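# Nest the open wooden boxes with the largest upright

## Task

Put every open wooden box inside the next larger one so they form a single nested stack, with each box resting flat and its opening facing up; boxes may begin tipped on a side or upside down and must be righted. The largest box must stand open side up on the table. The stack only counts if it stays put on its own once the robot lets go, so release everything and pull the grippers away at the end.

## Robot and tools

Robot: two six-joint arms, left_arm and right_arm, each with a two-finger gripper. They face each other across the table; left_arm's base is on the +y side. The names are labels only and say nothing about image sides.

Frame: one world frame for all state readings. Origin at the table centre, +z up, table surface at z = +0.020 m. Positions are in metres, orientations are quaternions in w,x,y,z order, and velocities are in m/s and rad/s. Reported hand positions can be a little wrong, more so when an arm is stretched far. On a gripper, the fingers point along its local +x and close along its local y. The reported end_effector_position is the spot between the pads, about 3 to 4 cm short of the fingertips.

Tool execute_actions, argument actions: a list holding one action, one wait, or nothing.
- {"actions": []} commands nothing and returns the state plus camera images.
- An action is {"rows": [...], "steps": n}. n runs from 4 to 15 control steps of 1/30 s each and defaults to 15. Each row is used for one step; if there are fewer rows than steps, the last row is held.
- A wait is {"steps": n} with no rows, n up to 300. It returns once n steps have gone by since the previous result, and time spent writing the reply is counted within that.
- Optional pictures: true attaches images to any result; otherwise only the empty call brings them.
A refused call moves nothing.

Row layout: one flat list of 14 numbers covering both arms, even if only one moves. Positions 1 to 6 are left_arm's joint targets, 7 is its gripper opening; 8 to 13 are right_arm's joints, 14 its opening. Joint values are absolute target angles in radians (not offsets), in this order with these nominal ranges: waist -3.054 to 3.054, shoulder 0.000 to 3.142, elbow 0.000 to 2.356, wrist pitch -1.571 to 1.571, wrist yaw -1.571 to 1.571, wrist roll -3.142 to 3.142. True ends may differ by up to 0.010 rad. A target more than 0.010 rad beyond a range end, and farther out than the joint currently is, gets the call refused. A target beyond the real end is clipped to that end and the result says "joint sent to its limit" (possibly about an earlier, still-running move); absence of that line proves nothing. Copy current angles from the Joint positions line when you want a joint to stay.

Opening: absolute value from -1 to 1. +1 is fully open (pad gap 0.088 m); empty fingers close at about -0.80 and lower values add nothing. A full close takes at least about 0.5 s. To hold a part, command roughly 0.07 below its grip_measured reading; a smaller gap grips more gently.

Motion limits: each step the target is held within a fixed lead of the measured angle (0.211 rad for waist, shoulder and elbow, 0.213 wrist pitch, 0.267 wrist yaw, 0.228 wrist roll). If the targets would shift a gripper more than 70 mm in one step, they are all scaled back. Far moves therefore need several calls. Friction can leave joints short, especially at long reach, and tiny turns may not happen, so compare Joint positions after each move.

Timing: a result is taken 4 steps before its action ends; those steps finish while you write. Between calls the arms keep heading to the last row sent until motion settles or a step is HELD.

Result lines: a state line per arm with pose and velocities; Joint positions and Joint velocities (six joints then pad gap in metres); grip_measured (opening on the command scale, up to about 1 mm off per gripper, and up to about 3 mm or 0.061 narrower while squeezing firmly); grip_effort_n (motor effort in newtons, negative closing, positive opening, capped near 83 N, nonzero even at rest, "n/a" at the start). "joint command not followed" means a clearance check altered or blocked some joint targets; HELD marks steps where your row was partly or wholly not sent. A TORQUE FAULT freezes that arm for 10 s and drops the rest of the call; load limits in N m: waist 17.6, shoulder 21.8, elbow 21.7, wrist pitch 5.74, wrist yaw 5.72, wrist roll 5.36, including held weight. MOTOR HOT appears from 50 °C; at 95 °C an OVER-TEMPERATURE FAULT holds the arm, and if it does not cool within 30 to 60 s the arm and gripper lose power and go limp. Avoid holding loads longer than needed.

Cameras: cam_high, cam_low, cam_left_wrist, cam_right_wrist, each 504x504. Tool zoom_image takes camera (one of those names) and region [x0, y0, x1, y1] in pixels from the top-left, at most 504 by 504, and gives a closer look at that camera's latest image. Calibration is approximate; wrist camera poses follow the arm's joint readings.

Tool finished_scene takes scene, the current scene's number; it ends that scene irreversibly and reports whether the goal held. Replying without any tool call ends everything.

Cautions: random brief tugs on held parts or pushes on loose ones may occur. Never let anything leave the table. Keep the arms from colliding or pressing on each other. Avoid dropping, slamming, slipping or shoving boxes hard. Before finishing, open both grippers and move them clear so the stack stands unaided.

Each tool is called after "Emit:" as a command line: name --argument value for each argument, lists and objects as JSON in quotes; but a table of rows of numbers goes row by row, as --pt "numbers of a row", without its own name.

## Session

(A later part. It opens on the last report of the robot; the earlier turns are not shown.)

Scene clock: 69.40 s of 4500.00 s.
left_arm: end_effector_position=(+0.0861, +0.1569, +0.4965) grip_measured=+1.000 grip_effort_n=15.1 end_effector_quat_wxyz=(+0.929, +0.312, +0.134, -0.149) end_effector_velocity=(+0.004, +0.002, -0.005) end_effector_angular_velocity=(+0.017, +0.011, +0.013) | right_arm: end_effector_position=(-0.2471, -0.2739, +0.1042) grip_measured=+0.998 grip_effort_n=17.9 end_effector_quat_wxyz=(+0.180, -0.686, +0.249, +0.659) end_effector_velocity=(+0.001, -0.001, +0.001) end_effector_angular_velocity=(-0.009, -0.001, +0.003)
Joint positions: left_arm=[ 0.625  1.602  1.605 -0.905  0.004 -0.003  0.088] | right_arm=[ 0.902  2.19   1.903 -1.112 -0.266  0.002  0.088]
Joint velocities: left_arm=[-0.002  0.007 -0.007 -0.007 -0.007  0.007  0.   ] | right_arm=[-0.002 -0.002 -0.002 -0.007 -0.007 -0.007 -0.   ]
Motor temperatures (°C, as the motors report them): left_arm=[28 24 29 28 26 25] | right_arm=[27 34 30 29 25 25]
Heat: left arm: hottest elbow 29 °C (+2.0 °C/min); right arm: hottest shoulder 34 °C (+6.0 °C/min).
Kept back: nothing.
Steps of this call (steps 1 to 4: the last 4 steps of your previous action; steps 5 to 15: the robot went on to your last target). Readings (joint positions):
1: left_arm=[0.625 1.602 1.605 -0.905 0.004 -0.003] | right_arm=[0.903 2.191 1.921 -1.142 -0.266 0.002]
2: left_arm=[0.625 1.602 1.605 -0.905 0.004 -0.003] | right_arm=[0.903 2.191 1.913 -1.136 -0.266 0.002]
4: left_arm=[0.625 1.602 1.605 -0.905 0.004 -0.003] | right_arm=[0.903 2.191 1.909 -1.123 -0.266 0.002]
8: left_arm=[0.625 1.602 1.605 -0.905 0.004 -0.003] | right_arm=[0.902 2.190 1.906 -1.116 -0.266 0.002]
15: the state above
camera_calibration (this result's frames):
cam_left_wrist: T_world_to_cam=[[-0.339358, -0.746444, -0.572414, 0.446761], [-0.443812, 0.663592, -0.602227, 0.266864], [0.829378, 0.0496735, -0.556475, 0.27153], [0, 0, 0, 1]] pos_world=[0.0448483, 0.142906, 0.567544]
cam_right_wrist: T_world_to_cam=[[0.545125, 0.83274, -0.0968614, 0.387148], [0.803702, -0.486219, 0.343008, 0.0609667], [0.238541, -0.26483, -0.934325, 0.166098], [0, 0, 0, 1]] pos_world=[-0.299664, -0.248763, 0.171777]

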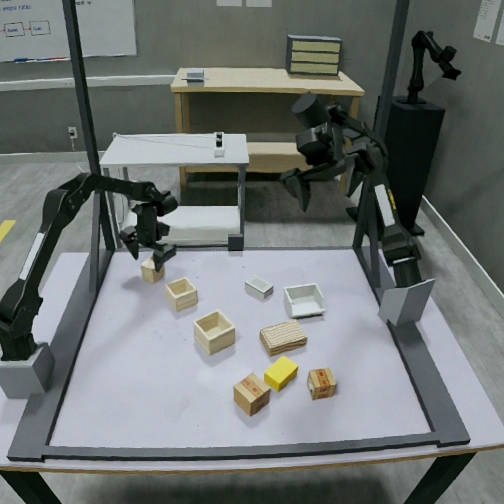

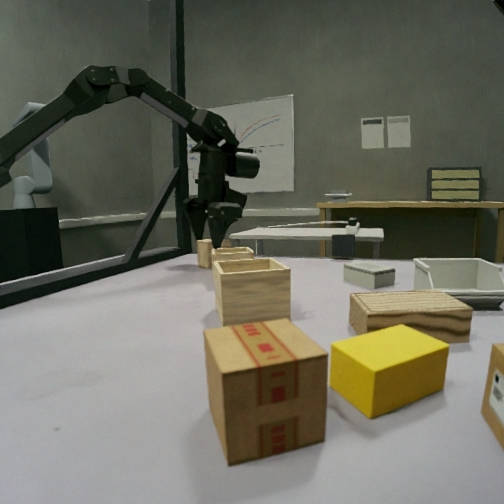

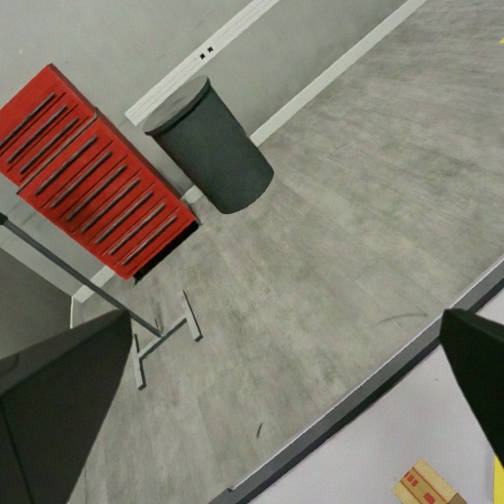

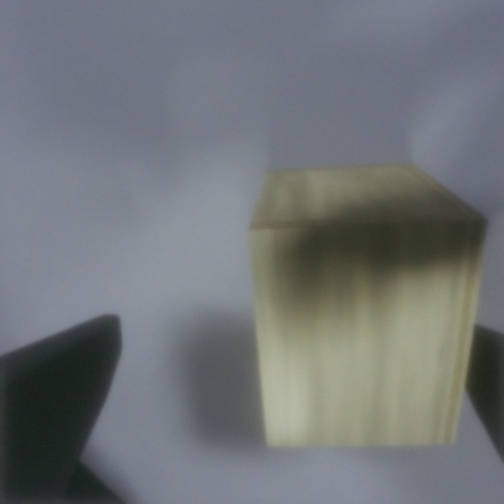

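Emit:
execute_actions --actions '[{"rows":[[0.628,1.6,1.6,-0.905,0,0,1,0.89,2.22,1.76,-0.935,-0.27,0,1]],"steps":15}]'

Emit:
execute_actions --actions '[{"rows":[[0.628,1.6,1.6,-0.905,0,0,1,0.89,2.22,1.76,-0.935,-0.27,0,0.0]],"steps":15}]'

Emit:
execute_actions --actions '[{"rows":[[0.628,1.6,1.6,-0.905,0,0,1,0.89,2.19,1.90,-1.11,-0.27,0,0.0]],"steps":15}]'

Emit:
execute_actions --actions '[{"rows":[[0.628,1.6,1.6,-0.905,0,0,1,0.89,2.19,1.90,-1.11,-0.27,1.57,0.0]],"steps":15}]'

Emit:
execute_actions --actions '[{"steps":25}]' --pictures true

Scene clock: 70.10 s of 4500.00 s.
left_arm: end_effector_position=(+0.0861, +0.1569, +0.4965) grip_measured=+1.000 grip_effort_n=15.1 end_effector_quat_wxyz=(+0.929, +0.312, +0.134, -0.149) end_effector_velocity=(-0.001, +0.004, -0.001) end_effector_angular_velocity=(+0.001, -0.006, +0.022) | right_arm: end_effector_position=(-0.2354, -0.2671, +0.0663) grip_measured=+0.998 grip_effort_n=18.4 end_effector_quat_wxyz=(+0.185, -0.680, +0.249, +0.665) end_effector_velocity=(-0.020, +0.012, -0.000) end_effector_angular_velocity=(+0.045, +0.101, +0.010)
Joint positions: left_arm=[ 0.625  1.602  1.605 -0.905  0.004 -0.003  0.088] | right_arm=[ 0.891  2.21   1.774 -0.946 -0.267  0.002  0.088]
Joint velocities: left_arm=[-0.002 -0.007 -0.007 -0.007 -0.022 -0.007  0.   ] | right_arm=[-0.002 -0.002 -0.002  0.11  -0.022  0.007 -0.   ]
Motor temperatures (°C, as the motors report them): left_arm=[28 24 29 28 26 25] | right_arm=[27 35 30 29 25 25]
Heat: left arm: hottest elbow 29 °C (+2.0 °C/min); right arm: hottest shoulder 35 °C (+7.1 °C/min).
Steps of this call (steps 1 to 10: the robot went on to your last target; steps 11 to 21: the first 11 steps of this action). Readings (joint positions):
11: left_arm=[0.625 1.602 1.605 -0.905 0.004 -0.003] | right_arm=[0.902 2.190 1.890 -1.090 -0.267 0.002]
12: left_arm=[0.625 1.602 1.605 -0.905 0.004 -0.003] | right_arm=[0.901 2.187 1.864 -1.042 -0.267 0.002]
14: left_arm=[0.625 1.602 1.605 -0.905 0.004 -0.003] | right_arm=[0.898 2.190 1.826 -0.995 -0.267 0.002]
18: left_arm=[0.625 1.602 1.605 -0.905 0.004 -0.003] | right_arm=[0.892 2.208 1.780 -0.958 -0.267 0.002]
21: the state above

Scene clock: 70.60 s of 4500.00 s.
left_arm: end_effector_position=(+0.0861, +0.1569, +0.4965) grip_measured=+1.000 grip_effort_n=15.1 end_effector_quat_wxyz=(+0.929, +0.312, +0.134, -0.149) end_effector_velocity=(-0.002, +0.002, -0.005) end_effector_angular_velocity=(+0.002, +0.023, +0.007) | right_arm: end_effector_position=(-0.2364, -0.2663, +0.0659) grip_measured=+0.062 grip_effort_n=-83.5 end_effector_quat_wxyz=(+0.185, -0.678, +0.247, +0.667) end_effector_velocity=(+0.004, -0.003, +0.001) end_effector_angular_velocity=(-0.018, -0.013, +0.001)
Joint positions: left_arm=[ 0.625  1.602  1.605 -0.905  0.004 -0.003  0.088] | right_arm=[ 0.891  2.21   1.772 -0.937 -0.267  0.002  0.042]
Joint velocities: left_arm=[-0.002 -0.002 -0.002 -0.022  0.007 -0.007  0.   ] | right_arm=[-0.002 -0.002 -0.002 -0.022 -0.007 -0.007 -0.014]
Motor temperatures (°C, as the motors report them): left_arm=[28 24 29 28 26 25] | right_arm=[27 35 30 29 25 25]
Heat: left arm: hottest elbow 29 °C (+2.0 °C/min); right arm: hottest shoulder 35 °C (+7.0 °C/min).
Steps of this call (steps 1 to 4: the last 4 steps of your previous action; steps 5 to 15: the first 11 steps of this action). Readings (joint positions):
5: left_arm=[0.625 1.602 1.605 -0.905 0.004 -0.003] | right_arm=[0.891 2.210 1.773 -0.939 -0.267 0.002]
6: left_arm=[0.625 1.602 1.605 -0.905 0.004 -0.003] | right_arm=[0.891 2.210 1.772 -0.939 -0.267 0.002]
8: left_arm=[0.625 1.602 1.605 -0.905 0.004 -0.003] | right_arm=[0.891 2.210 1.772 -0.937 -0.267 0.002]
12: left_arm=[0.625 1.602 1.605 -0.905 0.004 -0.003] | right_arm=[0.891 2.210 1.772 -0.937 -0.267 0.002]
15: the state above

Scene clock: 71.10 s of 4500.00 s.
left_arm: end_effector_position=(+0.0861, +0.1569, +0.4965) grip_measured=+1.000 grip_effort_n=15.1 end_effector_quat_wxyz=(+0.929, +0.312, +0.134, -0.149) end_effector_velocity=(-0.002, -0.002, -0.004) end_effector_angular_velocity=(-0.014, +0.016, +0.000) | right_arm: end_effector_position=(-0.2426, -0.2698, +0.0998) grip_measured=+0.060 grip_effort_n=-83.5 end_effector_quat_wxyz=(+0.184, -0.686, +0.253, +0.657) end_effector_velocity=(+0.012, -0.007, +0.004) end_effector_angular_velocity=(-0.028, -0.051, +0.009)
Joint positions: left_arm=[ 0.625  1.602  1.605 -0.905  0.004 -0.003  0.088] | right_arm=[ 0.891  2.195  1.889 -1.099 -0.267  0.002  0.042]
Joint velocities: left_arm=[-0.007 -0.002 -0.002 -0.007  0.007 -0.022  0.   ] | right_arm=[-0.002 -0.007 -0.002 -0.066  0.007 -0.022 -0.   ]
Motor temperatures (°C, as the motors report them): left_arm=[28 24 29 28 26 25] | right_arm=[27 35 30 29 25 25]
Heat: left arm: hottest elbow 29 °C (+2.0 °C/min); right arm: hottest shoulder 35 °C (+7.1 °C/min).
Steps of this call (steps 1 to 4: the last 4 steps of your previous action; steps 5 to 15: the first 11 steps of this action). Readings (joint positions):
5: left_arm=[0.625 1.602 1.605 -0.905 0.004 -0.003] | right_arm=[0.891 2.210 1.783 -0.957 -0.267 0.002]
6: left_arm=[0.625 1.602 1.605 -0.905 0.004 -0.003] | right_arm=[0.891 2.210 1.804 -1.001 -0.267 0.002]
8: left_arm=[0.625 1.602 1.605 -0.905 0.004 -0.003] | right_arm=[0.891 2.208 1.835 -1.052 -0.267 0.002]
12: left_arm=[0.625 1.602 1.605 -0.905 0.004 -0.003] | right_arm=[0.891 2.197 1.882 -1.088 -0.267 0.002]
15: the state above

Scene clock: 71.60 s of 4500.00 s.
left_arm: end_effector_position=(+0.0861, +0.1569, +0.4965) grip_measured=+1.000 grip_effort_n=15.6 end_effector_quat_wxyz=(+0.929, +0.312, +0.134, -0.149) end_effector_velocity=(-0.002, +0.001, -0.000) end_effector_angular_velocity=(-0.003, -0.001, +0.008) | right_arm: end_effector_position=(-0.2415, -0.2706, +0.1002) grip_measured=+0.060 grip_effort_n=-83.5 end_effector_quat_wxyz=(+0.367, -0.611, +0.425, +0.558) end_effector_velocity=(+0.004, -0.003, +0.001) end_effector_angular_velocity=(+0.006, -0.180, -1.529)
Joint positions: left_arm=[ 0.625  1.602  1.605 -0.905  0.004 -0.003  0.088] | right_arm=[ 0.891  2.195  1.89  -1.108 -0.267  0.562  0.042]
Joint velocities: left_arm=[-0.002 -0.007 -0.002 -0.007 -0.007 -0.007  0.   ] | right_arm=[-0.002 -0.002 -0.002 -0.022 -0.007  1.531 -0.   ]
Motor temperatures (°C, as the motors report them): left_arm=[28 24 29 28 26 25] | right_arm=[27 35 30 29 25 25]
Heat: left arm: hottest elbow 29 °C (+2.0 °C/min); right arm: hottest shoulder 35 °C (+7.0 °C/min).
Steps of this call (steps 1 to 4: the last 4 steps of your previous action; steps 5 to 15: the first 11 steps of this action). Readings (joint positions):
5: left_arm=[0.625 1.602 1.605 -0.905 0.004 -0.003] | right_arm=[0.891 2.195 1.889 -1.106 -0.267 0.033]
6: left_arm=[0.625 1.602 1.605 -0.905 0.004 -0.003] | right_arm=[0.891 2.195 1.890 -1.106 -0.267 0.088]
8: left_arm=[0.625 1.602 1.605 -0.905 0.004 -0.003] | right_arm=[0.891 2.195 1.890 -1.107 -0.267 0.193]
12: left_arm=[0.625 1.602 1.605 -0.905 0.004 -0.003] | right_arm=[0.891 2.195 1.890 -1.108 -0.267 0.404]
15: the state above

Scene clock: 72.43 s of 4500.00 s.
left_arm: end_effector_position=(+0.0861, +0.1569, +0.4965) grip_measured=+1.000 grip_effort_n=15.6 end_effector_quat_wxyz=(+0.929, +0.312, +0.134, -0.149) end_effector_velocity=(+0.000, -0.000, -0.004) end_effector_angular_velocity=(+0.003, +0.008, +0.009) | right_arm: end_effector_position=(-0.2415, -0.2706, +0.1002) grip_measured=+0.060 grip_effort_n=-83.5 end_effector_quat_wxyz=(+0.614, -0.362, +0.640, +0.288) end_effector_velocity=(+0.007, -0.002, -0.002) end_effector_angular_velocity=(-0.010, -0.040, -0.102)
Joint positions: left_arm=[ 0.625  1.602  1.605 -0.905  0.004 -0.003  0.088] | right_arm=[ 0.891  2.195  1.89  -1.108 -0.267  1.556  0.042]
Joint velocities: left_arm=[-0.007  0.002 -0.002 -0.007 -0.007 -0.007  0.   ] | right_arm=[-0.002  0.002 -0.007 -0.022  0.007  0.095 -0.   ]
Motor temperatures (°C, as the motors report them): left_arm=[28 24 29 28 26 25] | right_arm=[27 35 30 29 25 25]
Heat: left arm: hottest elbow 29 °C (+2.0 °C/min); right arm: hottest shoulder 35 °C (+7.0 °C/min).
Kept back: nothing.
Steps of this call (steps 1 to 4: the last 4 steps of your previous action; steps 5 to 25: the robot went on to your last target). Readings (joint positions):
1: left_arm=[0.625 1.602 1.605 -0.905 0.004 -0.003] | right_arm=[0.891 2.195 1.890 -1.108 -0.267 0.614]
2: left_arm=[0.625 1.602 1.605 -0.905 0.004 -0.003] | right_arm=[0.891 2.195 1.890 -1.108 -0.267 0.667]
4: left_arm=[0.625 1.602 1.605 -0.905 0.004 -0.003] | right_arm=[0.891 2.195 1.890 -1.108 -0.267 0.772]
8: left_arm=[0.625 1.602 1.605 -0.905 0.004 -0.003] | right_arm=[0.891 2.195 1.890 -1.108 -0.267 0.983]
25: the state above
camera_calibration (this result's frames):
cam_left_wrist: T_world_to_cam=[[-0.339358, -0.746444, -0.572414, 0.446761], [-0.443812, 0.663592, -0.602227, 0.266864], [0.829378, 0.0496735, -0.556475, 0.27153], [0, 0, 0, 1]] pos_world=[0.0448483, 0.142906, 0.567544]
cam_right_wrist: T_world_to_cam=[[0.839916, -0.539562, 0.0584244, 0.0652974], [-0.521437, -0.772447, 0.362532, -0.340035], [-0.150479, -0.334961, -0.930138, 0.0485095], [0, 0, 0, 1]] pos_world=[-0.224852, -0.211178, 0.164579]

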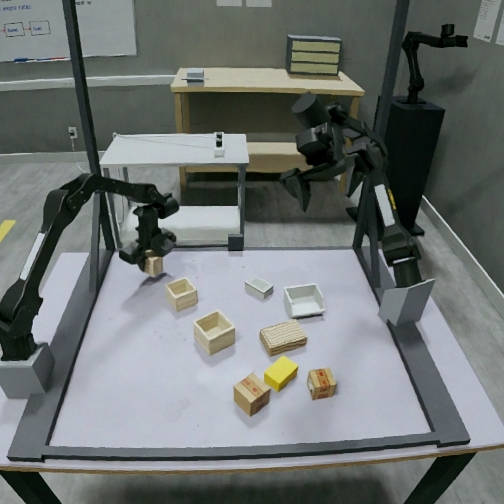

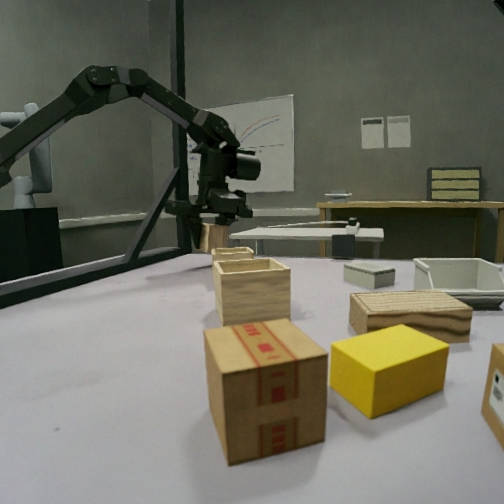

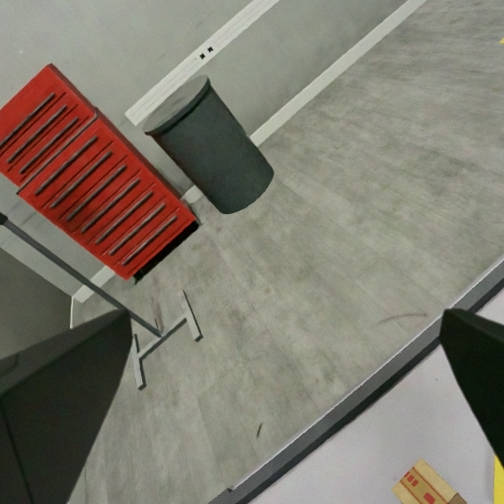

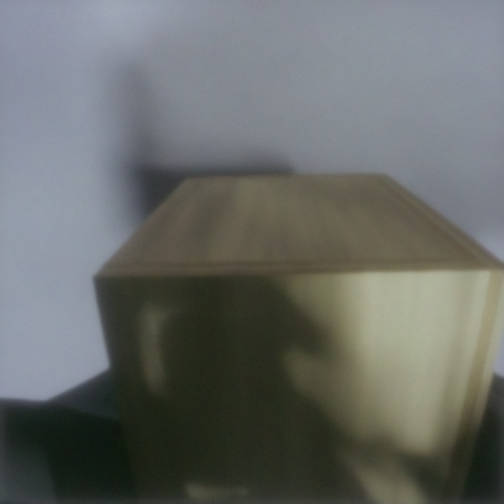

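Emit:
execute_actions --actions '[{"rows":[[0.628,1.6,1.6,-0.905,0,0,1,0.89,2.22,1.765,-0.935,-0.27,1.57,0.0]],"steps":15}]'

Emit:
execute_actions --actions '[{"rows":[[0.628,1.6,1.6,-0.905,0,0,1,0.89,2.22,1.765,-0.935,-0.27,1.57,1]],"steps":15}]'

Emit:
execute_actions --actions '[{"rows":[[0.628,1.6,1.6,-0.905,0,0,1,0.90,2.18,1.93,-1.15,-0.27,1.57,1]],"steps":15}]'

Emit:
execute_actions --actions '[{"rows":[[0.628,1.6,1.6,-0.905,0,0,1,0.91,2.40,2.30,-1.55,-0.27,0,1]],"steps":15}]'

Emit:
execute_actions --actions '[{"steps":25}]' --pictures true

Scene clock: 73.10 s of 4500.00 s.
left_arm: end_effector_position=(+0.0861, +0.1569, +0.4965) grip_measured=+1.000 grip_effort_n=15.1 end_effector_quat_wxyz=(+0.929, +0.312, +0.134, -0.149) end_effector_velocity=(+0.000, +0.003, -0.000) end_effector_angular_velocity=(+0.009, -0.001, +0.009) | right_arm: end_effector_position=(-0.2384, -0.2655, +0.0683) grip_measured=+0.060 grip_effort_n=-83.5 end_effector_quat_wxyz=(+0.608, -0.348, +0.647, +0.300) end_effector_velocity=(-0.022, +0.015, +0.000) end_effector_angular_velocity=(+0.055, +0.114, +0.023)
Joint positions: left_arm=[ 0.625  1.602  1.605 -0.905  0.004 -0.003  0.088] | right_arm=[ 0.891  2.209  1.782 -0.942 -0.267  1.568  0.042]
Joint velocities: left_arm=[ 0.002 -0.002 -0.002 -0.007 -0.007  0.007  0.   ] | right_arm=[-0.007 -0.002 -0.002  0.125 -0.022 -0.007 -0.   ]
Motor temperatures (°C, as the motors report them): left_arm=[28 24 29 28 26 25] | right_arm=[27 35 30 29 25 25]
Heat: left arm: hottest elbow 29 °C (+2.0 °C/min); right arm: hottest shoulder 35 °C (+7.1 °C/min).
Steps of this call (steps 1 to 9: the robot went on to your last target; steps 10 to 20: the first 11 steps of this action). Readings (joint positions):
10: left_arm=[0.625 1.602 1.605 -0.905 0.004 -0.003] | right_arm=[0.891 2.195 1.880 -1.091 -0.267 1.568]
11: left_arm=[0.625 1.602 1.605 -0.905 0.004 -0.003] | right_arm=[0.891 2.194 1.859 -1.046 -0.267 1.568]
13: left_arm=[0.625 1.602 1.605 -0.905 0.004 -0.003] | right_arm=[0.891 2.196 1.828 -0.993 -0.267 1.568]
17: left_arm=[0.625 1.602 1.605 -0.905 0.004 -0.003] | right_arm=[0.891 2.209 1.785 -0.957 -0.267 1.568]
20: the state above

Scene clock: 73.60 s of 4500.00 s.
left_arm: end_effector_position=(+0.0861, +0.1569, +0.4965) grip_measured=+1.000 grip_effort_n=15.1 end_effector_quat_wxyz=(+0.929, +0.312, +0.134, -0.149) end_effector_velocity=(-0.001, +0.001, -0.001) end_effector_angular_velocity=(-0.001, +0.003, +0.010) | right_arm: end_effector_position=(-0.2381, -0.2653, +0.0675) grip_measured=+0.951 grip_effort_n=17.4 end_effector_quat_wxyz=(+0.608, -0.348, +0.647, +0.301) end_effector_velocity=(+0.002, -0.001, -0.001) end_effector_angular_velocity=(-0.022, +0.004, -0.003)
Joint positions: left_arm=[ 0.625  1.602  1.605 -0.905  0.004 -0.003  0.088] | right_arm=[ 0.891  2.209  1.778 -0.937 -0.267  1.568  0.086]
Joint velocities: left_arm=[-0.002 -0.002 -0.002 -0.007 -0.007 -0.007  0.   ] | right_arm=[-0.007  0.002 -0.002 -0.007 -0.022 -0.007  0.022]
Motor temperatures (°C, as the motors report them): left_arm=[28 24 29 28 26 25] | right_arm=[27 35 30 29 25 25]
Heat: left arm: hottest elbow 29 °C (+2.0 °C/min); right arm: hottest shoulder 35 °C (+7.0 °C/min).
Steps of this call (steps 1 to 4: the last 4 steps of your previous action; steps 5 to 15: the first 11 steps of this action). Readings (joint positions):
5: left_arm=[0.625 1.602 1.605 -0.905 0.004 -0.003] | right_arm=[0.891 2.209 1.779 -0.939 -0.267 1.568]
6: left_arm=[0.625 1.602 1.605 -0.905 0.004 -0.003] | right_arm=[0.891 2.209 1.779 -0.939 -0.267 1.568]
8: left_arm=[0.625 1.602 1.605 -0.905 0.004 -0.003] | right_arm=[0.891 2.209 1.778 -0.938 -0.267 1.568]
12: left_arm=[0.625 1.602 1.605 -0.905 0.004 -0.003] | right_arm=[0.891 2.209 1.778 -0.938 -0.267 1.568]
15: the state above

Scene clock: 74.10 s of 4500.00 s.
left_arm: end_effector_position=(+0.0861, +0.1569, +0.4965) grip_measured=+1.000 grip_effort_n=15.6 end_effector_quat_wxyz=(+0.929, +0.312, +0.134, -0.149) end_effector_velocity=(-0.003, +0.000, -0.006) end_effector_angular_velocity=(+0.018, +0.022, -0.002) | right_arm: end_effector_position=(-0.2473, -0.2726, +0.1130) grip_measured=+0.997 grip_effort_n=18.8 end_effector_quat_wxyz=(+0.612, -0.357, +0.643, +0.291) end_effector_velocity=(+0.012, -0.009, +0.004) end_effector_angular_velocity=(-0.045, -0.052, -0.009)
Joint positions: left_arm=[ 0.625  1.602  1.605 -0.905  0.004 -0.003  0.088] | right_arm=[ 0.896  2.181  1.921 -1.137 -0.267  1.569  0.088]
Joint velocities: left_arm=[-0.007 -0.002 -0.002 -0.022  0.007  0.007  0.   ] | right_arm=[-0.002 -0.002  0.007 -0.081 -0.007 -0.007  0.   ]
Motor temperatures (°C, as the motors report them): left_arm=[28 24 29 28 26 25] | right_arm=[27 36 30 29 25 25]
Heat: left arm: hottest elbow 29 °C (+2.0 °C/min); right arm: hottest shoulder 36 °C (+8.1 °C/min).
Steps of this call (steps 1 to 4: the last 4 steps of your previous action; steps 5 to 15: the first 11 steps of this action). Readings (joint positions):
5: left_arm=[0.625 1.602 1.605 -0.905 0.004 -0.003] | right_arm=[0.891 2.209 1.791 -0.961 -0.267 1.568]
6: left_arm=[0.625 1.602 1.605 -0.905 0.004 -0.003] | right_arm=[0.891 2.209 1.816 -1.017 -0.267 1.568]
8: left_arm=[0.625 1.602 1.605 -0.905 0.004 -0.003] | right_arm=[0.892 2.205 1.855 -1.079 -0.267 1.569]
12: left_arm=[0.625 1.602 1.605 -0.905 0.004 -0.003] | right_arm=[0.896 2.184 1.911 -1.124 -0.267 1.569]
15: the state above

Scene clock: 74.60 s of 4500.00 s.
left_arm: end_effector_position=(+0.0861, +0.1569, +0.4965) grip_measured=+1.000 grip_effort_n=15.6 end_effector_quat_wxyz=(+0.929, +0.312, +0.134, -0.149) end_effector_velocity=(-0.001, +0.001, -0.001) end_effector_angular_velocity=(-0.001, +0.003, +0.010) | right_arm: end_effector_position=(-0.2403, -0.2842, +0.1153) grip_measured=+0.998 grip_effort_n=18.4 end_effector_quat_wxyz=(+0.511, -0.576, +0.526, +0.362) end_effector_velocity=(-0.026, +0.003, +0.077) end_effector_angular_velocity=(-0.246, +0.425, +1.515)
Joint positions: left_arm=[ 0.625  1.602  1.605 -0.905  0.004 -0.003  0.088] | right_arm=[ 0.908  2.377  2.264 -1.518 -0.267  1.008  0.088]
Joint velocities: left_arm=[-0.002 -0.002 -0.002 -0.007 -0.007 -0.007  0.   ] | right_arm=[-0.002 -0.002  0.325 -0.256  0.007 -1.575  0.   ]
Motor temperatures (°C, as the motors report them): left_arm=[28 24 29 28 26 25] | right_arm=[27 36 30 29 25 25]
Heat: left arm: hottest elbow 29 °C (+2.0 °C/min); right arm: hottest shoulder 36 °C (+8.0 °C/min).
Steps of this call (steps 1 to 4: the last 4 steps of your previous action; steps 5 to 15: the first 11 steps of this action). Readings (joint positions):
5: left_arm=[0.625 1.602 1.605 -0.905 0.004 -0.003] | right_arm=[0.896 2.199 1.942 -1.178 -0.267 1.538]
6: left_arm=[0.625 1.602 1.605 -0.905 0.004 -0.003] | right_arm=[0.898 2.231 1.999 -1.238 -0.267 1.483]
8: left_arm=[0.625 1.602 1.605 -0.905 0.004 -0.003] | right_arm=[0.901 2.299 2.100 -1.321 -0.267 1.377]
12: left_arm=[0.625 1.602 1.605 -0.905 0.004 -0.003] | right_arm=[0.906 2.374 2.221 -1.477 -0.267 1.167]
15: the state above

Scene clock: 75.43 s of 4500.00 s.
left_arm: end_effector_position=(+0.0861, +0.1569, +0.4965) grip_measured=+1.000 grip_effort_n=15.1 end_effector_quat_wxyz=(+0.929, +0.312, +0.134, -0.149) end_effector_velocity=(-0.004, +0.002, -0.004) end_effector_angular_velocity=(-0.000, +0.020, +0.004) | right_arm: end_effector_position=(-0.2404, -0.2852, +0.1202) grip_measured=+0.998 grip_effort_n=18.4 end_effector_quat_wxyz=(+0.174, -0.752, +0.291, +0.565) end_effector_velocity=(-0.004, -0.001, +0.003) end_effector_angular_velocity=(-0.028, +0.053, +0.099)
Joint positions: left_arm=[ 0.625  1.602  1.605 -0.905  0.004 -0.003  0.088] | right_arm=[ 0.908  2.382  2.291 -1.548 -0.267  0.014  0.088]
Joint velocities: left_arm=[-0.002 -0.007 -0.002 -0.022  0.007 -0.007  0.   ] | right_arm=[-0.002 -0.007  0.002  0.007 -0.022 -0.11  -0.   ]
Motor temperatures (°C, as the motors report them): left_arm=[28 24 29 28 26 25] | right_arm=[27 36 30 29 25 25]
Heat: left arm: hottest elbow 29 °C (+2.0 °C/min); right arm: hottest shoulder 36 °C (+8.1 °C/min).
Kept back: nothing.
Steps of this call (steps 1 to 4: the last 4 steps of your previous action; steps 5 to 25: the robot went on to your last target). Readings (joint positions):
1: left_arm=[0.625 1.602 1.605 -0.905 0.004 -0.003] | right_arm=[0.908 2.377 2.274 -1.526 -0.267 0.956]
2: left_arm=[0.625 1.602 1.605 -0.905 0.004 -0.003] | right_arm=[0.908 2.377 2.281 -1.531 -0.267 0.903]
4: left_arm=[0.625 1.602 1.605 -0.905 0.004 -0.003] | right_arm=[0.908 2.378 2.287 -1.538 -0.267 0.798]
8: left_arm=[0.625 1.602 1.605 -0.905 0.004 -0.003] | right_arm=[0.908 2.381 2.288 -1.545 -0.267 0.587]
25: the state above
camera_calibration (this result's frames):
cam_left_wrist: T_world_to_cam=[[-0.339358, -0.746444, -0.572414, 0.446761], [-0.443812, 0.663592, -0.602227, 0.266864], [0.829378, 0.0496735, -0.556475, 0.27153], [0, 0, 0, 1]] pos_world=[0.0448483, 0.142906, 0.567544]
cam_right_wrist: T_world_to_cam=[[0.605644, 0.790341, -0.0924992, 0.396413], [0.690287, -0.463997, 0.555168, -0.00187067], [0.395853, -0.400085, -0.826579, 0.162656], [0, 0, 0, 1]] pos_world=[-0.303182, -0.249093, 0.172154]

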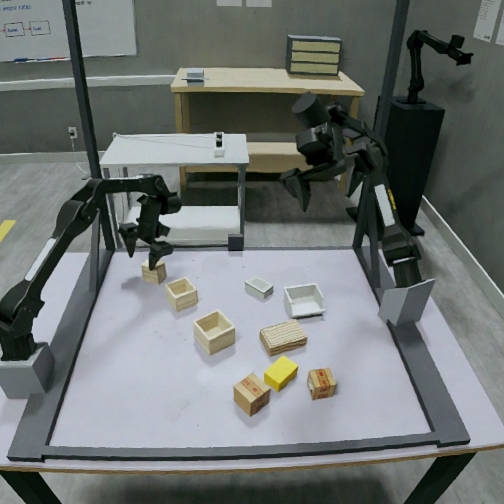

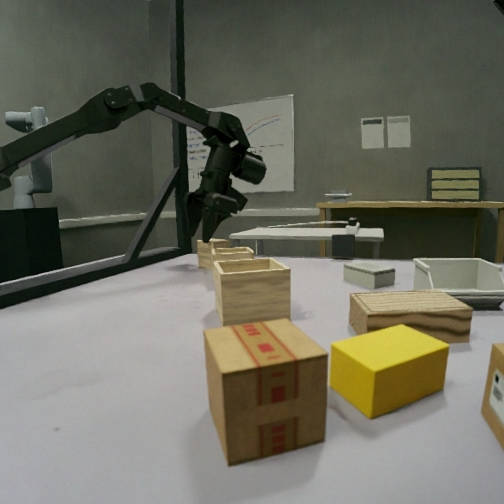

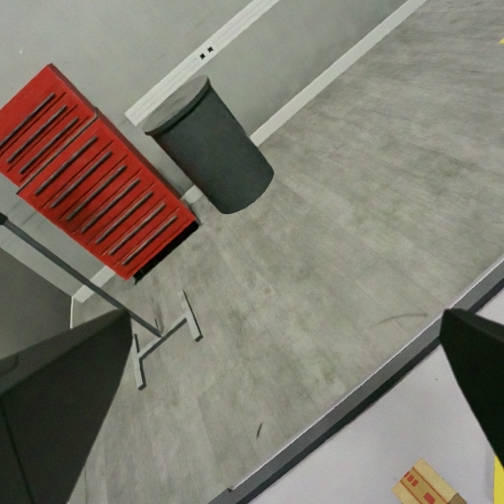

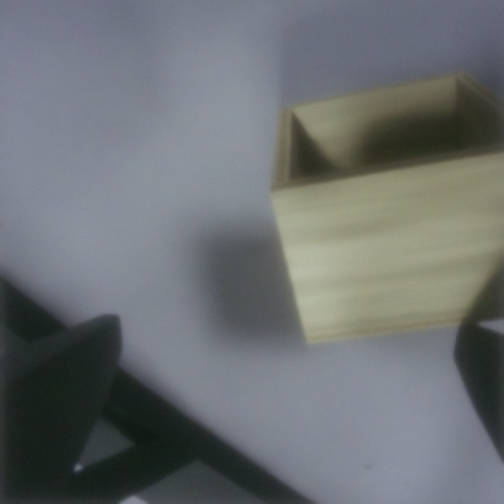

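Emit:
execute_actions --actions '[{"rows":[[0.628,1.6,1.6,-0.905,0,0,1,0.875,2.40,2.30,-1.55,-0.27,0,1]],"steps":8}]'

Emit:
execute_actions --actions '[{"rows":[[0.628,1.6,1.6,-0.905,0,0,1,0.875,2.495,2.195,-1.34,-0.27,0,1]],"steps":15}]' --pictures true

Scene clock: 75.73 s of 4500.00 s.
left_arm: end_effector_position=(+0.0861, +0.1569, +0.4965) grip_measured=+1.000 grip_effort_n=15.1 end_effector_quat_wxyz=(+0.929, +0.312, +0.134, -0.149) end_effector_velocity=(-0.000, +0.005, -0.003) end_effector_angular_velocity=(+0.020, +0.002, +0.024) | right_arm: end_effector_position=(-0.2375, -0.2802, +0.1211) grip_measured=+0.998 grip_effort_n=17.9 end_effector_quat_wxyz=(+0.175, -0.751, +0.291, +0.567) end_effector_velocity=(+0.037, +0.066, +0.011) end_effector_angular_velocity=(+0.049, +0.007, -0.174)
Joint positions: left_arm=[ 0.625  1.602  1.605 -0.905  0.004 -0.003  0.088] | right_arm=[ 0.895  2.382  2.291 -1.548 -0.267  0.003  0.088]
Joint velocities: left_arm=[-0.002 -0.002 -0.002 -0.022 -0.022  0.007  0.   ] | right_arm=[-0.173  0.002 -0.002  0.007 -0.007  0.007 -0.   ]
Motor temperatures (°C, as the motors report them): left_arm=[28 24 29 28 26 25] | right_arm=[27 36 30 29 25 25]
Heat: left arm: hottest elbow 29 °C (+2.0 °C/min); right arm: hottest shoulder 36 °C (+8.0 °C/min).
Steps of this call (steps 1 to 5: the robot went on to your last target; steps 6 to 9: the first 4 steps of this action). Readings (joint positions):
6: left_arm=[0.625 1.602 1.605 -0.905 0.004 -0.003] | right_arm=[0.907 2.382 2.291 -1.548 -0.267 0.004]
7: left_arm=[0.625 1.602 1.605 -0.905 0.004 -0.003] | right_arm=[0.904 2.382 2.291 -1.548 -0.267 0.003]
9: the state above

Scene clock: 76.23 s of 4500.00 s.
left_arm: end_effector_position=(+0.0861, +0.1569, +0.4965) grip_measured=+1.000 grip_effort_n=15.1 end_effector_quat_wxyz=(+0.929, +0.312, +0.134, -0.149) end_effector_velocity=(-0.002, +0.001, -0.000) end_effector_angular_velocity=(-0.003, -0.001, +0.008) | right_arm: end_effector_position=(-0.2367, -0.2547, +0.0629) grip_measured=+0.998 grip_effort_n=17.9 end_effector_quat_wxyz=(+0.184, -0.736, +0.289, +0.584) end_effector_velocity=(-0.004, -0.011, +0.003) end_effector_angular_velocity=(-0.086, +0.045, -0.014)
Joint positions: left_arm=[ 0.625  1.602  1.605 -0.905  0.004 -0.003  0.088] | right_arm=[ 0.873  2.466  2.22  -1.347 -0.267  0.001  0.088]
Joint velocities: left_arm=[-0.002 -0.007 -0.002 -0.007 -0.007 -0.007  0.   ] | right_arm=[-0.007 -0.002 -0.002 -0.022 -0.095 -0.022 -0.   ]
Motor temperatures (°C, as the motors report them): left_arm=[28 24 29 29 26 25] | right_arm=[27 36 30 29 25 25]
Heat: left arm: hottest elbow 29 °C (+1.0 °C/min); right arm: hottest shoulder 36 °C (+8.1 °C/min).
Steps of this call (steps 1 to 4: the last 4 steps of your previous action; steps 5 to 15: the first 11 steps of this action). Readings (joint positions):
5: left_arm=[0.625 1.602 1.605 -0.905 0.004 -0.003] | right_arm=[0.874 2.389 2.285 -1.536 -0.267 0.002]
6: left_arm=[0.625 1.602 1.605 -0.905 0.004 -0.003] | right_arm=[0.874 2.394 2.275 -1.487 -0.267 0.002]
8: left_arm=[0.625 1.602 1.605 -0.905 0.004 -0.003] | right_arm=[0.874 2.421 2.257 -1.410 -0.267 0.002]
12: left_arm=[0.625 1.602 1.605 -0.905 0.004 -0.003] | right_arm=[0.873 2.469 2.220 -1.378 -0.266 0.003]
15: the state above
camera_calibration (this result's frames):
cam_left_wrist: T_world_to_cam=[[-0.339358, -0.746444, -0.572414, 0.446761], [-0.443812, 0.663592, -0.602227, 0.266864], [0.829378, 0.0496735, -0.556475, 0.27153], [0, 0, 0, 1]] pos_world=[0.0448483, 0.142906, 0.567544]
cam_right_wrist: T_world_to_cam=[[0.611265, 0.786254, -0.0903342, 0.364883], [0.706137, -0.490284, 0.510874, 0.0414067], [0.357387, -0.376068, -0.854896, 0.124839], [0, 0, 0, 1]] pos_world=[-0.296895, -0.219641, 0.118532]

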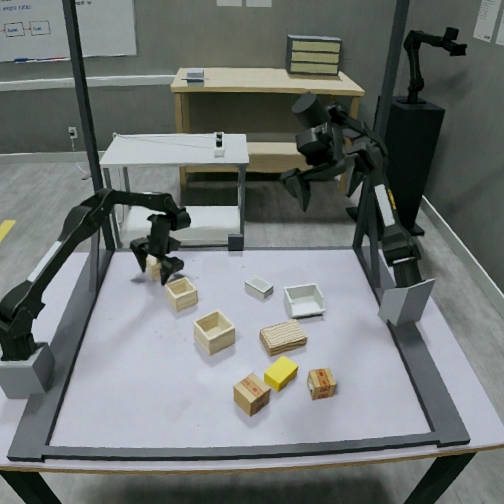

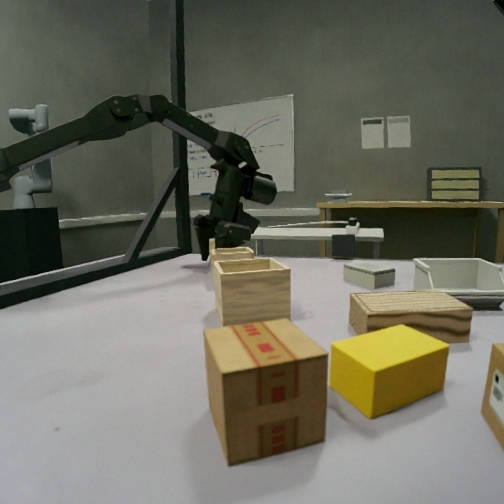

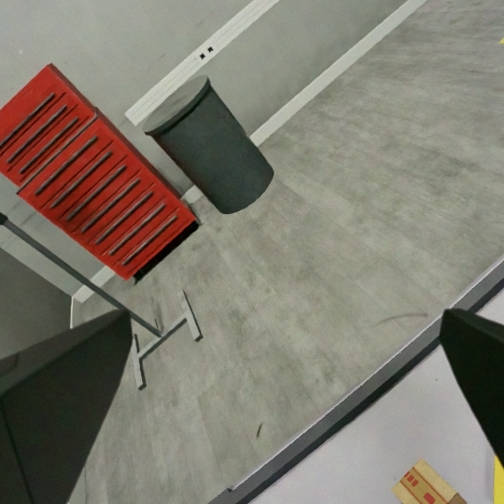

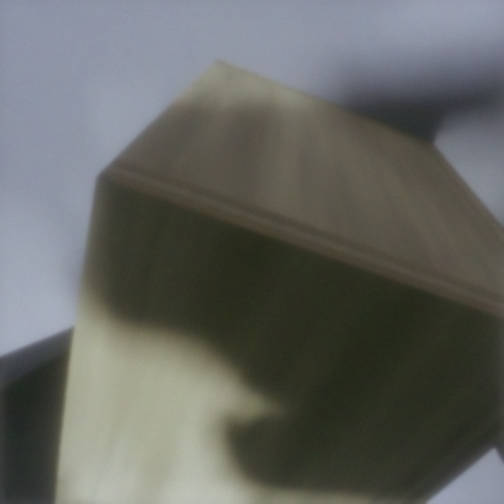

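Emit:
execute_actions --actions '[{"rows":[[0.628,1.6,1.6,-0.905,0,0,1,0.875,2.25,2.25,-1.55,-0.27,0,1]],"steps":15}]'

Emit:
execute_actions --actions '[{"steps":10}]' --pictures true

Scene clock: 76.73 s of 4500.00 s.
left_arm: end_effector_position=(+0.0861, +0.1569, +0.4965) grip_measured=+1.000 grip_effort_n=15.6 end_effector_quat_wxyz=(+0.929, +0.312, +0.134, -0.149) end_effector_velocity=(-0.003, -0.004, -0.000) end_effector_angular_velocity=(-0.021, +0.001, -0.010) | right_arm: end_effector_position=(-0.2409, -0.2769, +0.1679) grip_measured=+0.998 grip_effort_n=17.4 end_effector_quat_wxyz=(+0.186, -0.720, +0.279, +0.608) end_effector_velocity=(-0.011, -0.022, +0.127) end_effector_angular_velocity=(+0.096, +0.150, +0.052)
Joint positions: left_arm=[ 0.625  1.602  1.605 -0.905  0.004 -0.003  0.088] | right_arm=[ 0.873  2.252  2.252 -1.534 -0.268  0.001  0.088]
Joint velocities: left_arm=[-0.007 -0.007 -0.002  0.007  0.007 -0.022  0.   ] | right_arm=[-0.002 -0.252  0.081 -0.154 -0.007 -0.022 -0.   ]
Motor temperatures (°C, as the motors report them): left_arm=[28 24 29 29 26 25] | right_arm=[27 36 30 29 25 25]
Heat: left arm: hottest elbow 29 °C (+1.0 °C/min); right arm: hottest shoulder 36 °C (+8.0 °C/min).
Steps of this call (steps 1 to 4: the last 4 steps of your previous action; steps 5 to 15: the first 11 steps of this action). Readings (joint positions):
5: left_arm=[0.625 1.602 1.605 -0.905 0.004 -0.003] | right_arm=[0.873 2.455 2.220 -1.351 -0.268 0.001]
6: left_arm=[0.625 1.602 1.605 -0.905 0.004 -0.003] | right_arm=[0.873 2.442 2.220 -1.389 -0.268 0.001]
8: left_arm=[0.625 1.602 1.605 -0.905 0.004 -0.003] | right_arm=[0.873 2.404 2.220 -1.447 -0.268 0.001]
12: left_arm=[0.625 1.602 1.605 -0.905 0.004 -0.003] | right_arm=[0.873 2.298 2.235 -1.516 -0.268 0.001]
15: the state above

Scene clock: 77.07 s of 4500.00 s.
left_arm: end_effector_position=(+0.0861, +0.1569, +0.4965) grip_measured=+1.000 grip_effort_n=15.1 end_effector_quat_wxyz=(+0.929, +0.312, +0.134, -0.149) end_effector_velocity=(-0.001, -0.000, -0.003) end_effector_angular_velocity=(-0.004, +0.012, -0.001) | right_arm: end_effector_position=(-0.2396, -0.2788, +0.1715) grip_measured=+0.998 grip_effort_n=17.4 end_effector_quat_wxyz=(+0.186, -0.721, +0.280, +0.606) end_effector_velocity=(+0.008, -0.009, +0.002) end_effector_angular_velocity=(-0.051, -0.027, +0.004)
Joint positions: left_arm=[ 0.625  1.602  1.605 -0.905  0.004 -0.003  0.088] | right_arm=[ 0.873  2.245  2.254 -1.547 -0.268  0.001  0.088]
Joint velocities: left_arm=[-0.002 -0.002 -0.002 -0.007  0.007 -0.007  0.   ] | right_arm=[-0.002 -0.002 -0.007 -0.051 -0.022 -0.022 -0.   ]
Motor temperatures (°C, as the motors report them): left_arm=[28 24 29 29 26 25] | right_arm=[27 36 30 29 25 25]
Heat: left arm: hottest elbow 29 °C (+1.0 °C/min); right arm: hottest shoulder 36 °C (+8.1 °C/min).
Kept back: nothing.
Steps of this call (steps 1 to 4: the last 4 steps of your previous action; steps 5 to 10: the robot went on to your last target). Readings (joint positions):
1: left_arm=[0.625 1.602 1.605 -0.905 0.004 -0.003] | right_arm=[0.873 2.246 2.254 -1.537 -0.268 0.001]
2: left_arm=[0.625 1.602 1.605 -0.905 0.004 -0.003] | right_arm=[0.873 2.245 2.254 -1.540 -0.268 0.001]
4: left_arm=[0.625 1.602 1.605 -0.905 0.004 -0.003] | right_arm=[0.873 2.245 2.254 -1.544 -0.268 0.001]
8: left_arm=[0.625 1.602 1.605 -0.905 0.004 -0.003] | right_arm=[0.873 2.245 2.254 -1.547 -0.268 0.001]
10: the state above
camera_calibration (this result's frames):
cam_left_wrist: T_world_to_cam=[[-0.339358, -0.746444, -0.572414, 0.446761], [-0.443812, 0.663592, -0.602227, 0.266864], [0.829378, 0.0496735, -0.556475, 0.27153], [0, 0, 0, 1]] pos_world=[0.0448483, 0.142906, 0.567544]
cam_right_wrist: T_world_to_cam=[[0.599011, 0.795396, -0.0923588, 0.395385], [0.732877, -0.498116, 0.463435, -0.0115125], [0.322609, -0.345291, -0.881304, 0.214465], [0, 0, 0, 1]] pos_world=[-0.297591, -0.24617, 0.230861]

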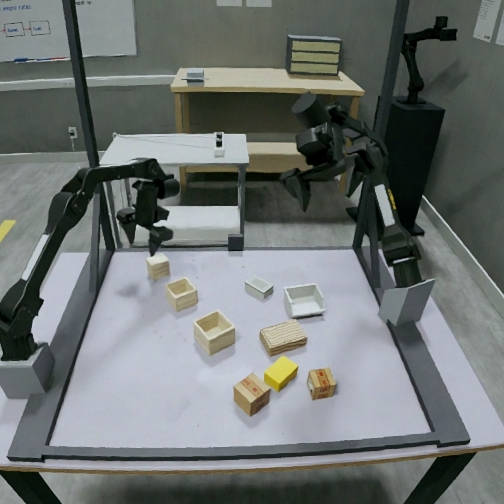

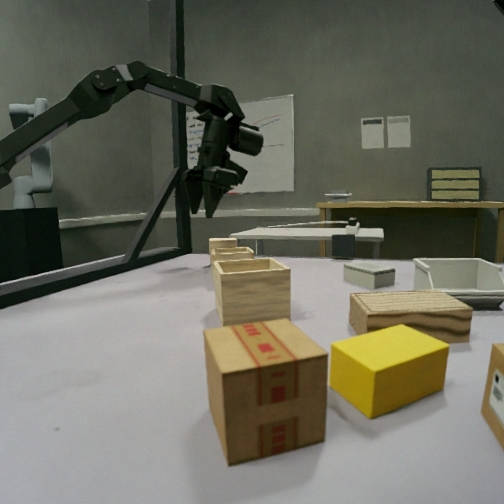

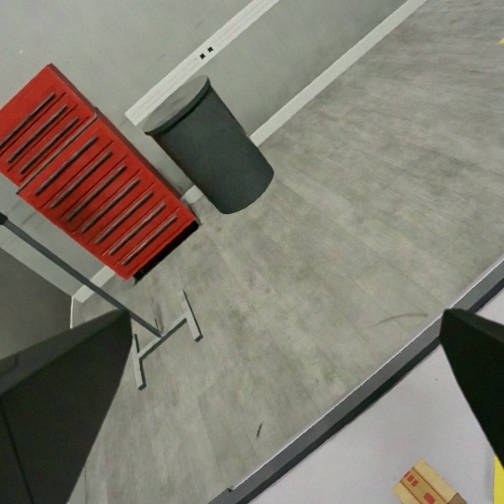

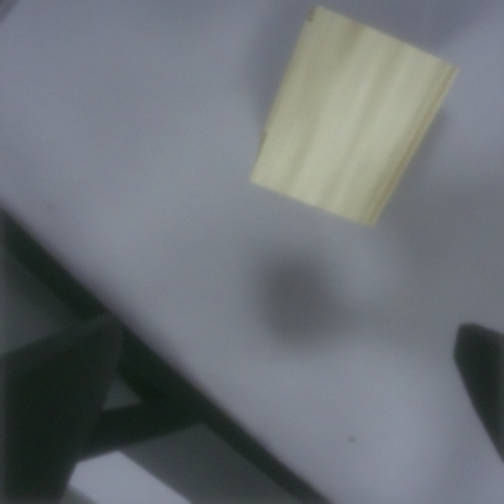

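Emit:
execute_actions --actions '[{"rows":[[0.628,1.6,1.6,-0.905,0,0,1,0.865,2.33,2.30,-1.38,-0.27,0,1]],"steps":15}]'

Emit:
execute_actions --actions '[{"steps":12}]' --pictures true

Scene clock: 77.97 s of 4500.00 s.
left_arm: end_effector_position=(+0.0861, +0.1569, +0.4965) grip_measured=+1.000 grip_effort_n=15.6 end_effector_quat_wxyz=(+0.929, +0.312, +0.134, -0.149) end_effector_velocity=(-0.002, +0.003, -0.002) end_effector_angular_velocity=(+0.002, +0.010, +0.016) | right_arm: end_effector_position=(-0.2638, -0.2508, +0.1446) grip_measured=+0.998 grip_effort_n=17.9 end_effector_quat_wxyz=(+0.193, -0.687, +0.261, +0.650) end_effector_velocity=(-0.012, +0.011, +0.002) end_effector_angular_velocity=(+0.040, +0.067, +0.029)
Joint positions: left_arm=[ 0.625  1.602  1.605 -0.905  0.004 -0.003  0.088] | right_arm=[ 0.866  2.315  2.285 -1.39  -0.268  0.001  0.088]
Joint velocities: left_arm=[-0.002 -0.002  0.002 -0.022 -0.007 -0.007  0.   ] | right_arm=[-0.007 -0.002  0.007  0.066 -0.007 -0.022  0.   ]
Motor temperatures (°C, as the motors report them): left_arm=[28 24 29 29 26 25] | right_arm=[27 36 30 29 25 25]
Heat: left arm: hottest elbow 29 °C (+1.0 °C/min); right arm: hottest shoulder 36 °C (+8.1 °C/min).
Steps of this call (steps 1 to 16: the robot went on to your last target; steps 17 to 27: the first 11 steps of this action). Readings (joint positions):
17: left_arm=[0.625 1.602 1.605 -0.905 0.004 -0.003] | right_arm=[0.873 2.250 2.255 -1.540 -0.268 0.001]
18: left_arm=[0.625 1.602 1.605 -0.905 0.004 -0.003] | right_arm=[0.873 2.257 2.263 -1.498 -0.268 0.001]
20: left_arm=[0.625 1.602 1.605 -0.905 0.004 -0.003] | right_arm=[0.871 2.279 2.283 -1.431 -0.268 0.001]
24: left_arm=[0.625 1.602 1.605 -0.905 0.004 -0.003] | right_arm=[0.868 2.309 2.285 -1.399 -0.268 0.001]
27: the state above

Scene clock: 78.37 s of 4500.00 s.
left_arm: end_effector_position=(+0.0861, +0.1569, +0.4965) grip_measured=+1.000 grip_effort_n=15.1 end_effector_quat_wxyz=(+0.929, +0.312, +0.134, -0.149) end_effector_velocity=(+0.002, +0.003, -0.001) end_effector_angular_velocity=(+0.016, -0.005, +0.019) | right_arm: end_effector_position=(-0.2662, -0.2493, +0.1458) grip_measured=+0.998 grip_effort_n=18.4 end_effector_quat_wxyz=(+0.194, -0.683, +0.259, +0.655) end_effector_velocity=(-0.001, +0.003, +0.002) end_effector_angular_velocity=(+0.013, +0.007, +0.022)
Joint positions: left_arm=[ 0.625  1.602  1.605 -0.905  0.004 -0.003  0.088] | right_arm=[ 0.866  2.315  2.291 -1.382 -0.268  0.001  0.088]
Joint velocities: left_arm=[-0.002  0.002 -0.002 -0.007 -0.022  0.007  0.   ] | right_arm=[-0.002 -0.002  0.002  0.007  0.007 -0.022 -0.   ]
Motor temperatures (°C, as the motors report them): left_arm=[28 24 29 29 26 25] | right_arm=[27 36 30 29 25 25]
Heat: left arm: hottest elbow 29 °C (+1.0 °C/min); right arm: hottest shoulder 36 °C (+8.1 °C/min).
Kept back: nothing.
Steps of this call (steps 1 to 4: the last 4 steps of your previous action; steps 5 to 12: the robot went on to your last target). Readings (joint positions):
1: left_arm=[0.625 1.602 1.605 -0.905 0.004 -0.003] | right_arm=[0.866 2.315 2.286 -1.388 -0.268 0.001]
2: left_arm=[0.625 1.602 1.605 -0.905 0.004 -0.003] | right_arm=[0.866 2.315 2.287 -1.386 -0.268 0.001]
4: left_arm=[0.625 1.602 1.605 -0.905 0.004 -0.003] | right_arm=[0.866 2.315 2.290 -1.384 -0.268 0.001]
8: left_arm=[0.625 1.602 1.605 -0.905 0.004 -0.003] | right_arm=[0.866 2.315 2.291 -1.383 -0.268 0.001]
12: the state above
camera_calibration (this result's frames):
cam_left_wrist: T_world_to_cam=[[-0.339358, -0.746444, -0.572414, 0.446761], [-0.443812, 0.663592, -0.602227, 0.266864], [0.829378, 0.0496735, -0.556475, 0.27153], [0, 0, 0, 1]] pos_world=[0.0448483, 0.142906, 0.567544]
cam_right_wrist: T_world_to_cam=[[0.573906, 0.813905, -0.0904998, 0.38317], [0.785116, -0.515421, 0.343416, 0.0617256], [0.232862, -0.268141, -0.934813, 0.213742], [0, 0, 0, 1]] pos_world=[-0.318138, -0.222736, 0.213288]

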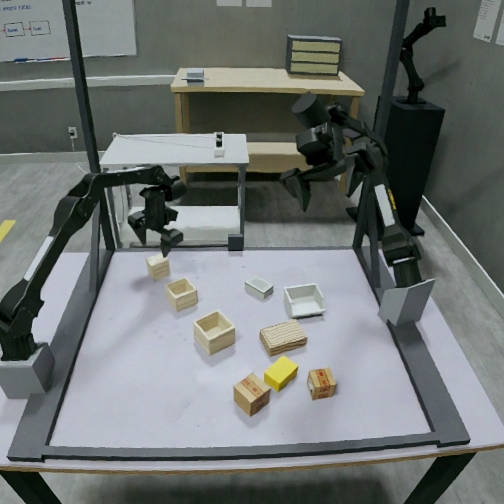

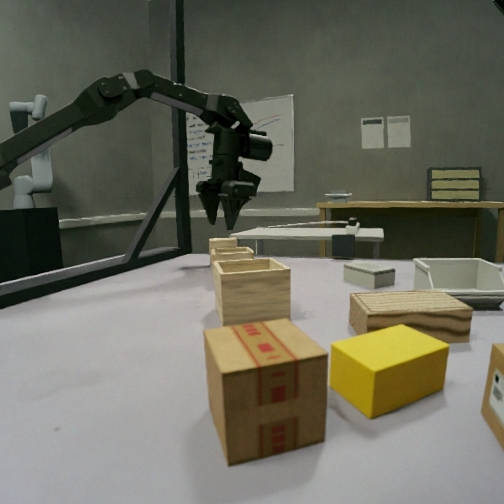

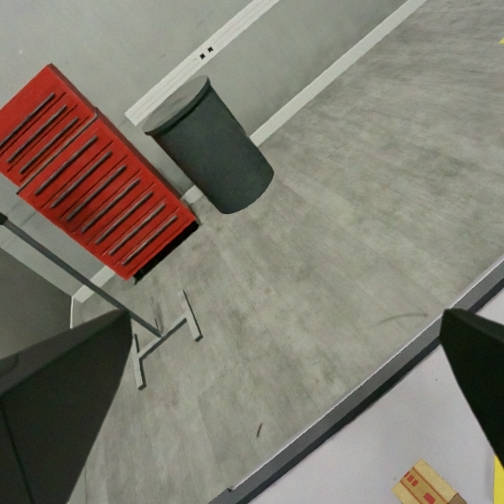

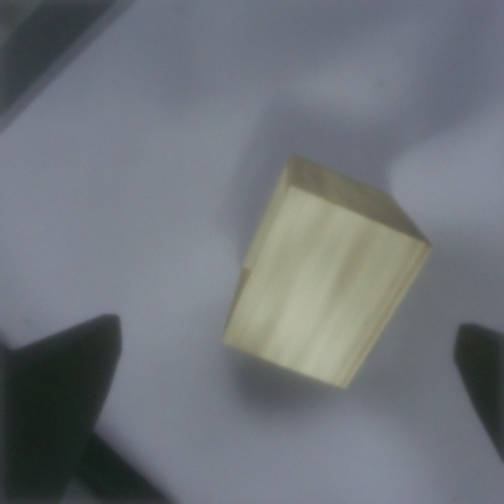

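Emit:
execute_actions --actions '[{"rows":[[0.628,1.6,1.6,-0.905,0,0,1,0.88,2.31,2.16,-1.25,-0.27,0.42,1]],"steps":15}]' --pictures true

Scene clock: 79.00 s of 4500.00 s.
left_arm: end_effector_position=(+0.0861, +0.1569, +0.4965) grip_measured=+1.000 grip_effort_n=15.1 end_effector_quat_wxyz=(+0.929, +0.312, +0.134, -0.149) end_effector_velocity=(-0.001, +0.001, -0.001) end_effector_angular_velocity=(-0.015, +0.006, +0.015) | right_arm: end_effector_position=(-0.2670, -0.2487, +0.1198) grip_measured=+0.998 grip_effort_n=17.9 end_effector_quat_wxyz=(+0.317, -0.629, +0.376, +0.601) end_effector_velocity=(-0.007, +0.005, +0.001) end_effector_angular_velocity=(+0.028, +0.005, -0.245)
Joint positions: left_arm=[ 0.625  1.602  1.605 -0.905  0.004 -0.003  0.088] | right_arm=[ 0.877  2.309  2.179 -1.257 -0.268  0.389  0.088]
Joint velocities: left_arm=[-0.002 -0.002 -0.002 -0.007 -0.007 -0.022  0.   ] | right_arm=[ 0.002 -0.002  0.002  0.037  0.007  0.256 -0.   ]
Motor temperatures (°C, as the motors report them): left_arm=[28 24 29 29 26 25] | right_arm=[27 37 30 29 25 25]
Heat: left arm: hottest elbow 29 °C (+1.0 °C/min); right arm: hottest shoulder 37 °C (+9.1 °C/min).
Steps of this call (steps 1 to 8: the robot went on to your last target; steps 9 to 19: the first 11 steps of this action). Readings (joint positions):
9: left_arm=[0.625 1.602 1.605 -0.905 0.004 -0.003] | right_arm=[0.867 2.314 2.280 -1.367 -0.268 0.032]
10: left_arm=[0.625 1.602 1.605 -0.905 0.004 -0.003] | right_arm=[0.868 2.310 2.258 -1.331 -0.268 0.088]
12: left_arm=[0.625 1.602 1.605 -0.905 0.004 -0.003] | right_arm=[0.871 2.308 2.225 -1.295 -0.268 0.193]
16: left_arm=[0.625 1.602 1.605 -0.905 0.004 -0.003] | right_arm=[0.876 2.309 2.181 -1.268 -0.268 0.347]
19: the state above
camera_calibration (this result's frames):
cam_left_wrist: T_world_to_cam=[[-0.339358, -0.746444, -0.572414, 0.446761], [-0.443812, 0.663592, -0.602227, 0.266864], [0.829378, 0.0496735, -0.556475, 0.27153], [0, 0, 0, 1]] pos_world=[0.0448483, 0.142906, 0.567544]
cam_right_wrist: T_world_to_cam=[[0.832736, 0.549346, -0.0690615, 0.381534], [0.535453, -0.767314, 0.352873, -0.0588952], [0.140858, -0.330829, -0.933119, 0.149356], [0, 0, 0, 1]] pos_world=[-0.307219, -0.205374, 0.186498]

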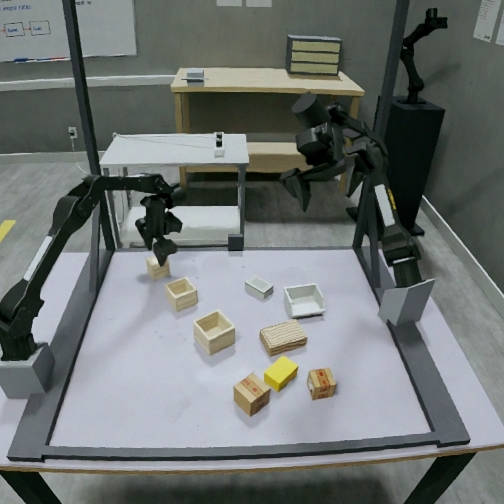

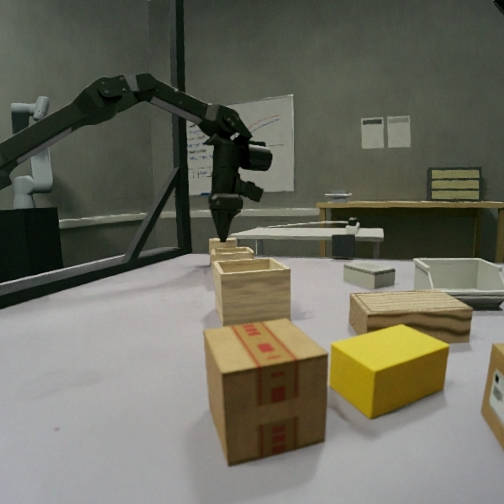

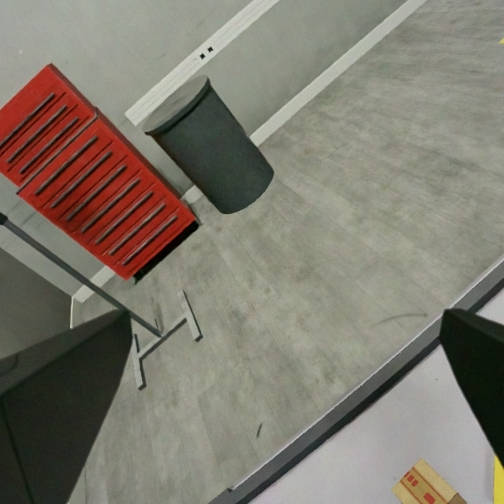

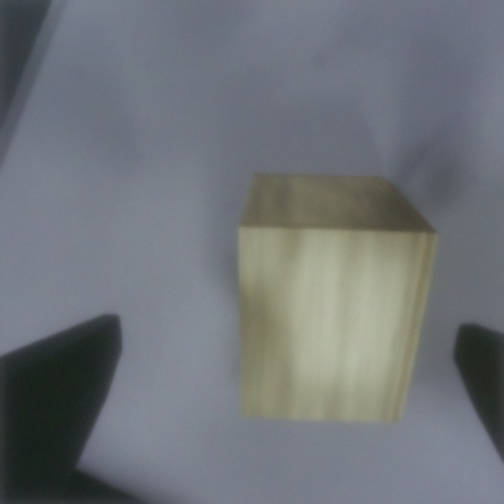

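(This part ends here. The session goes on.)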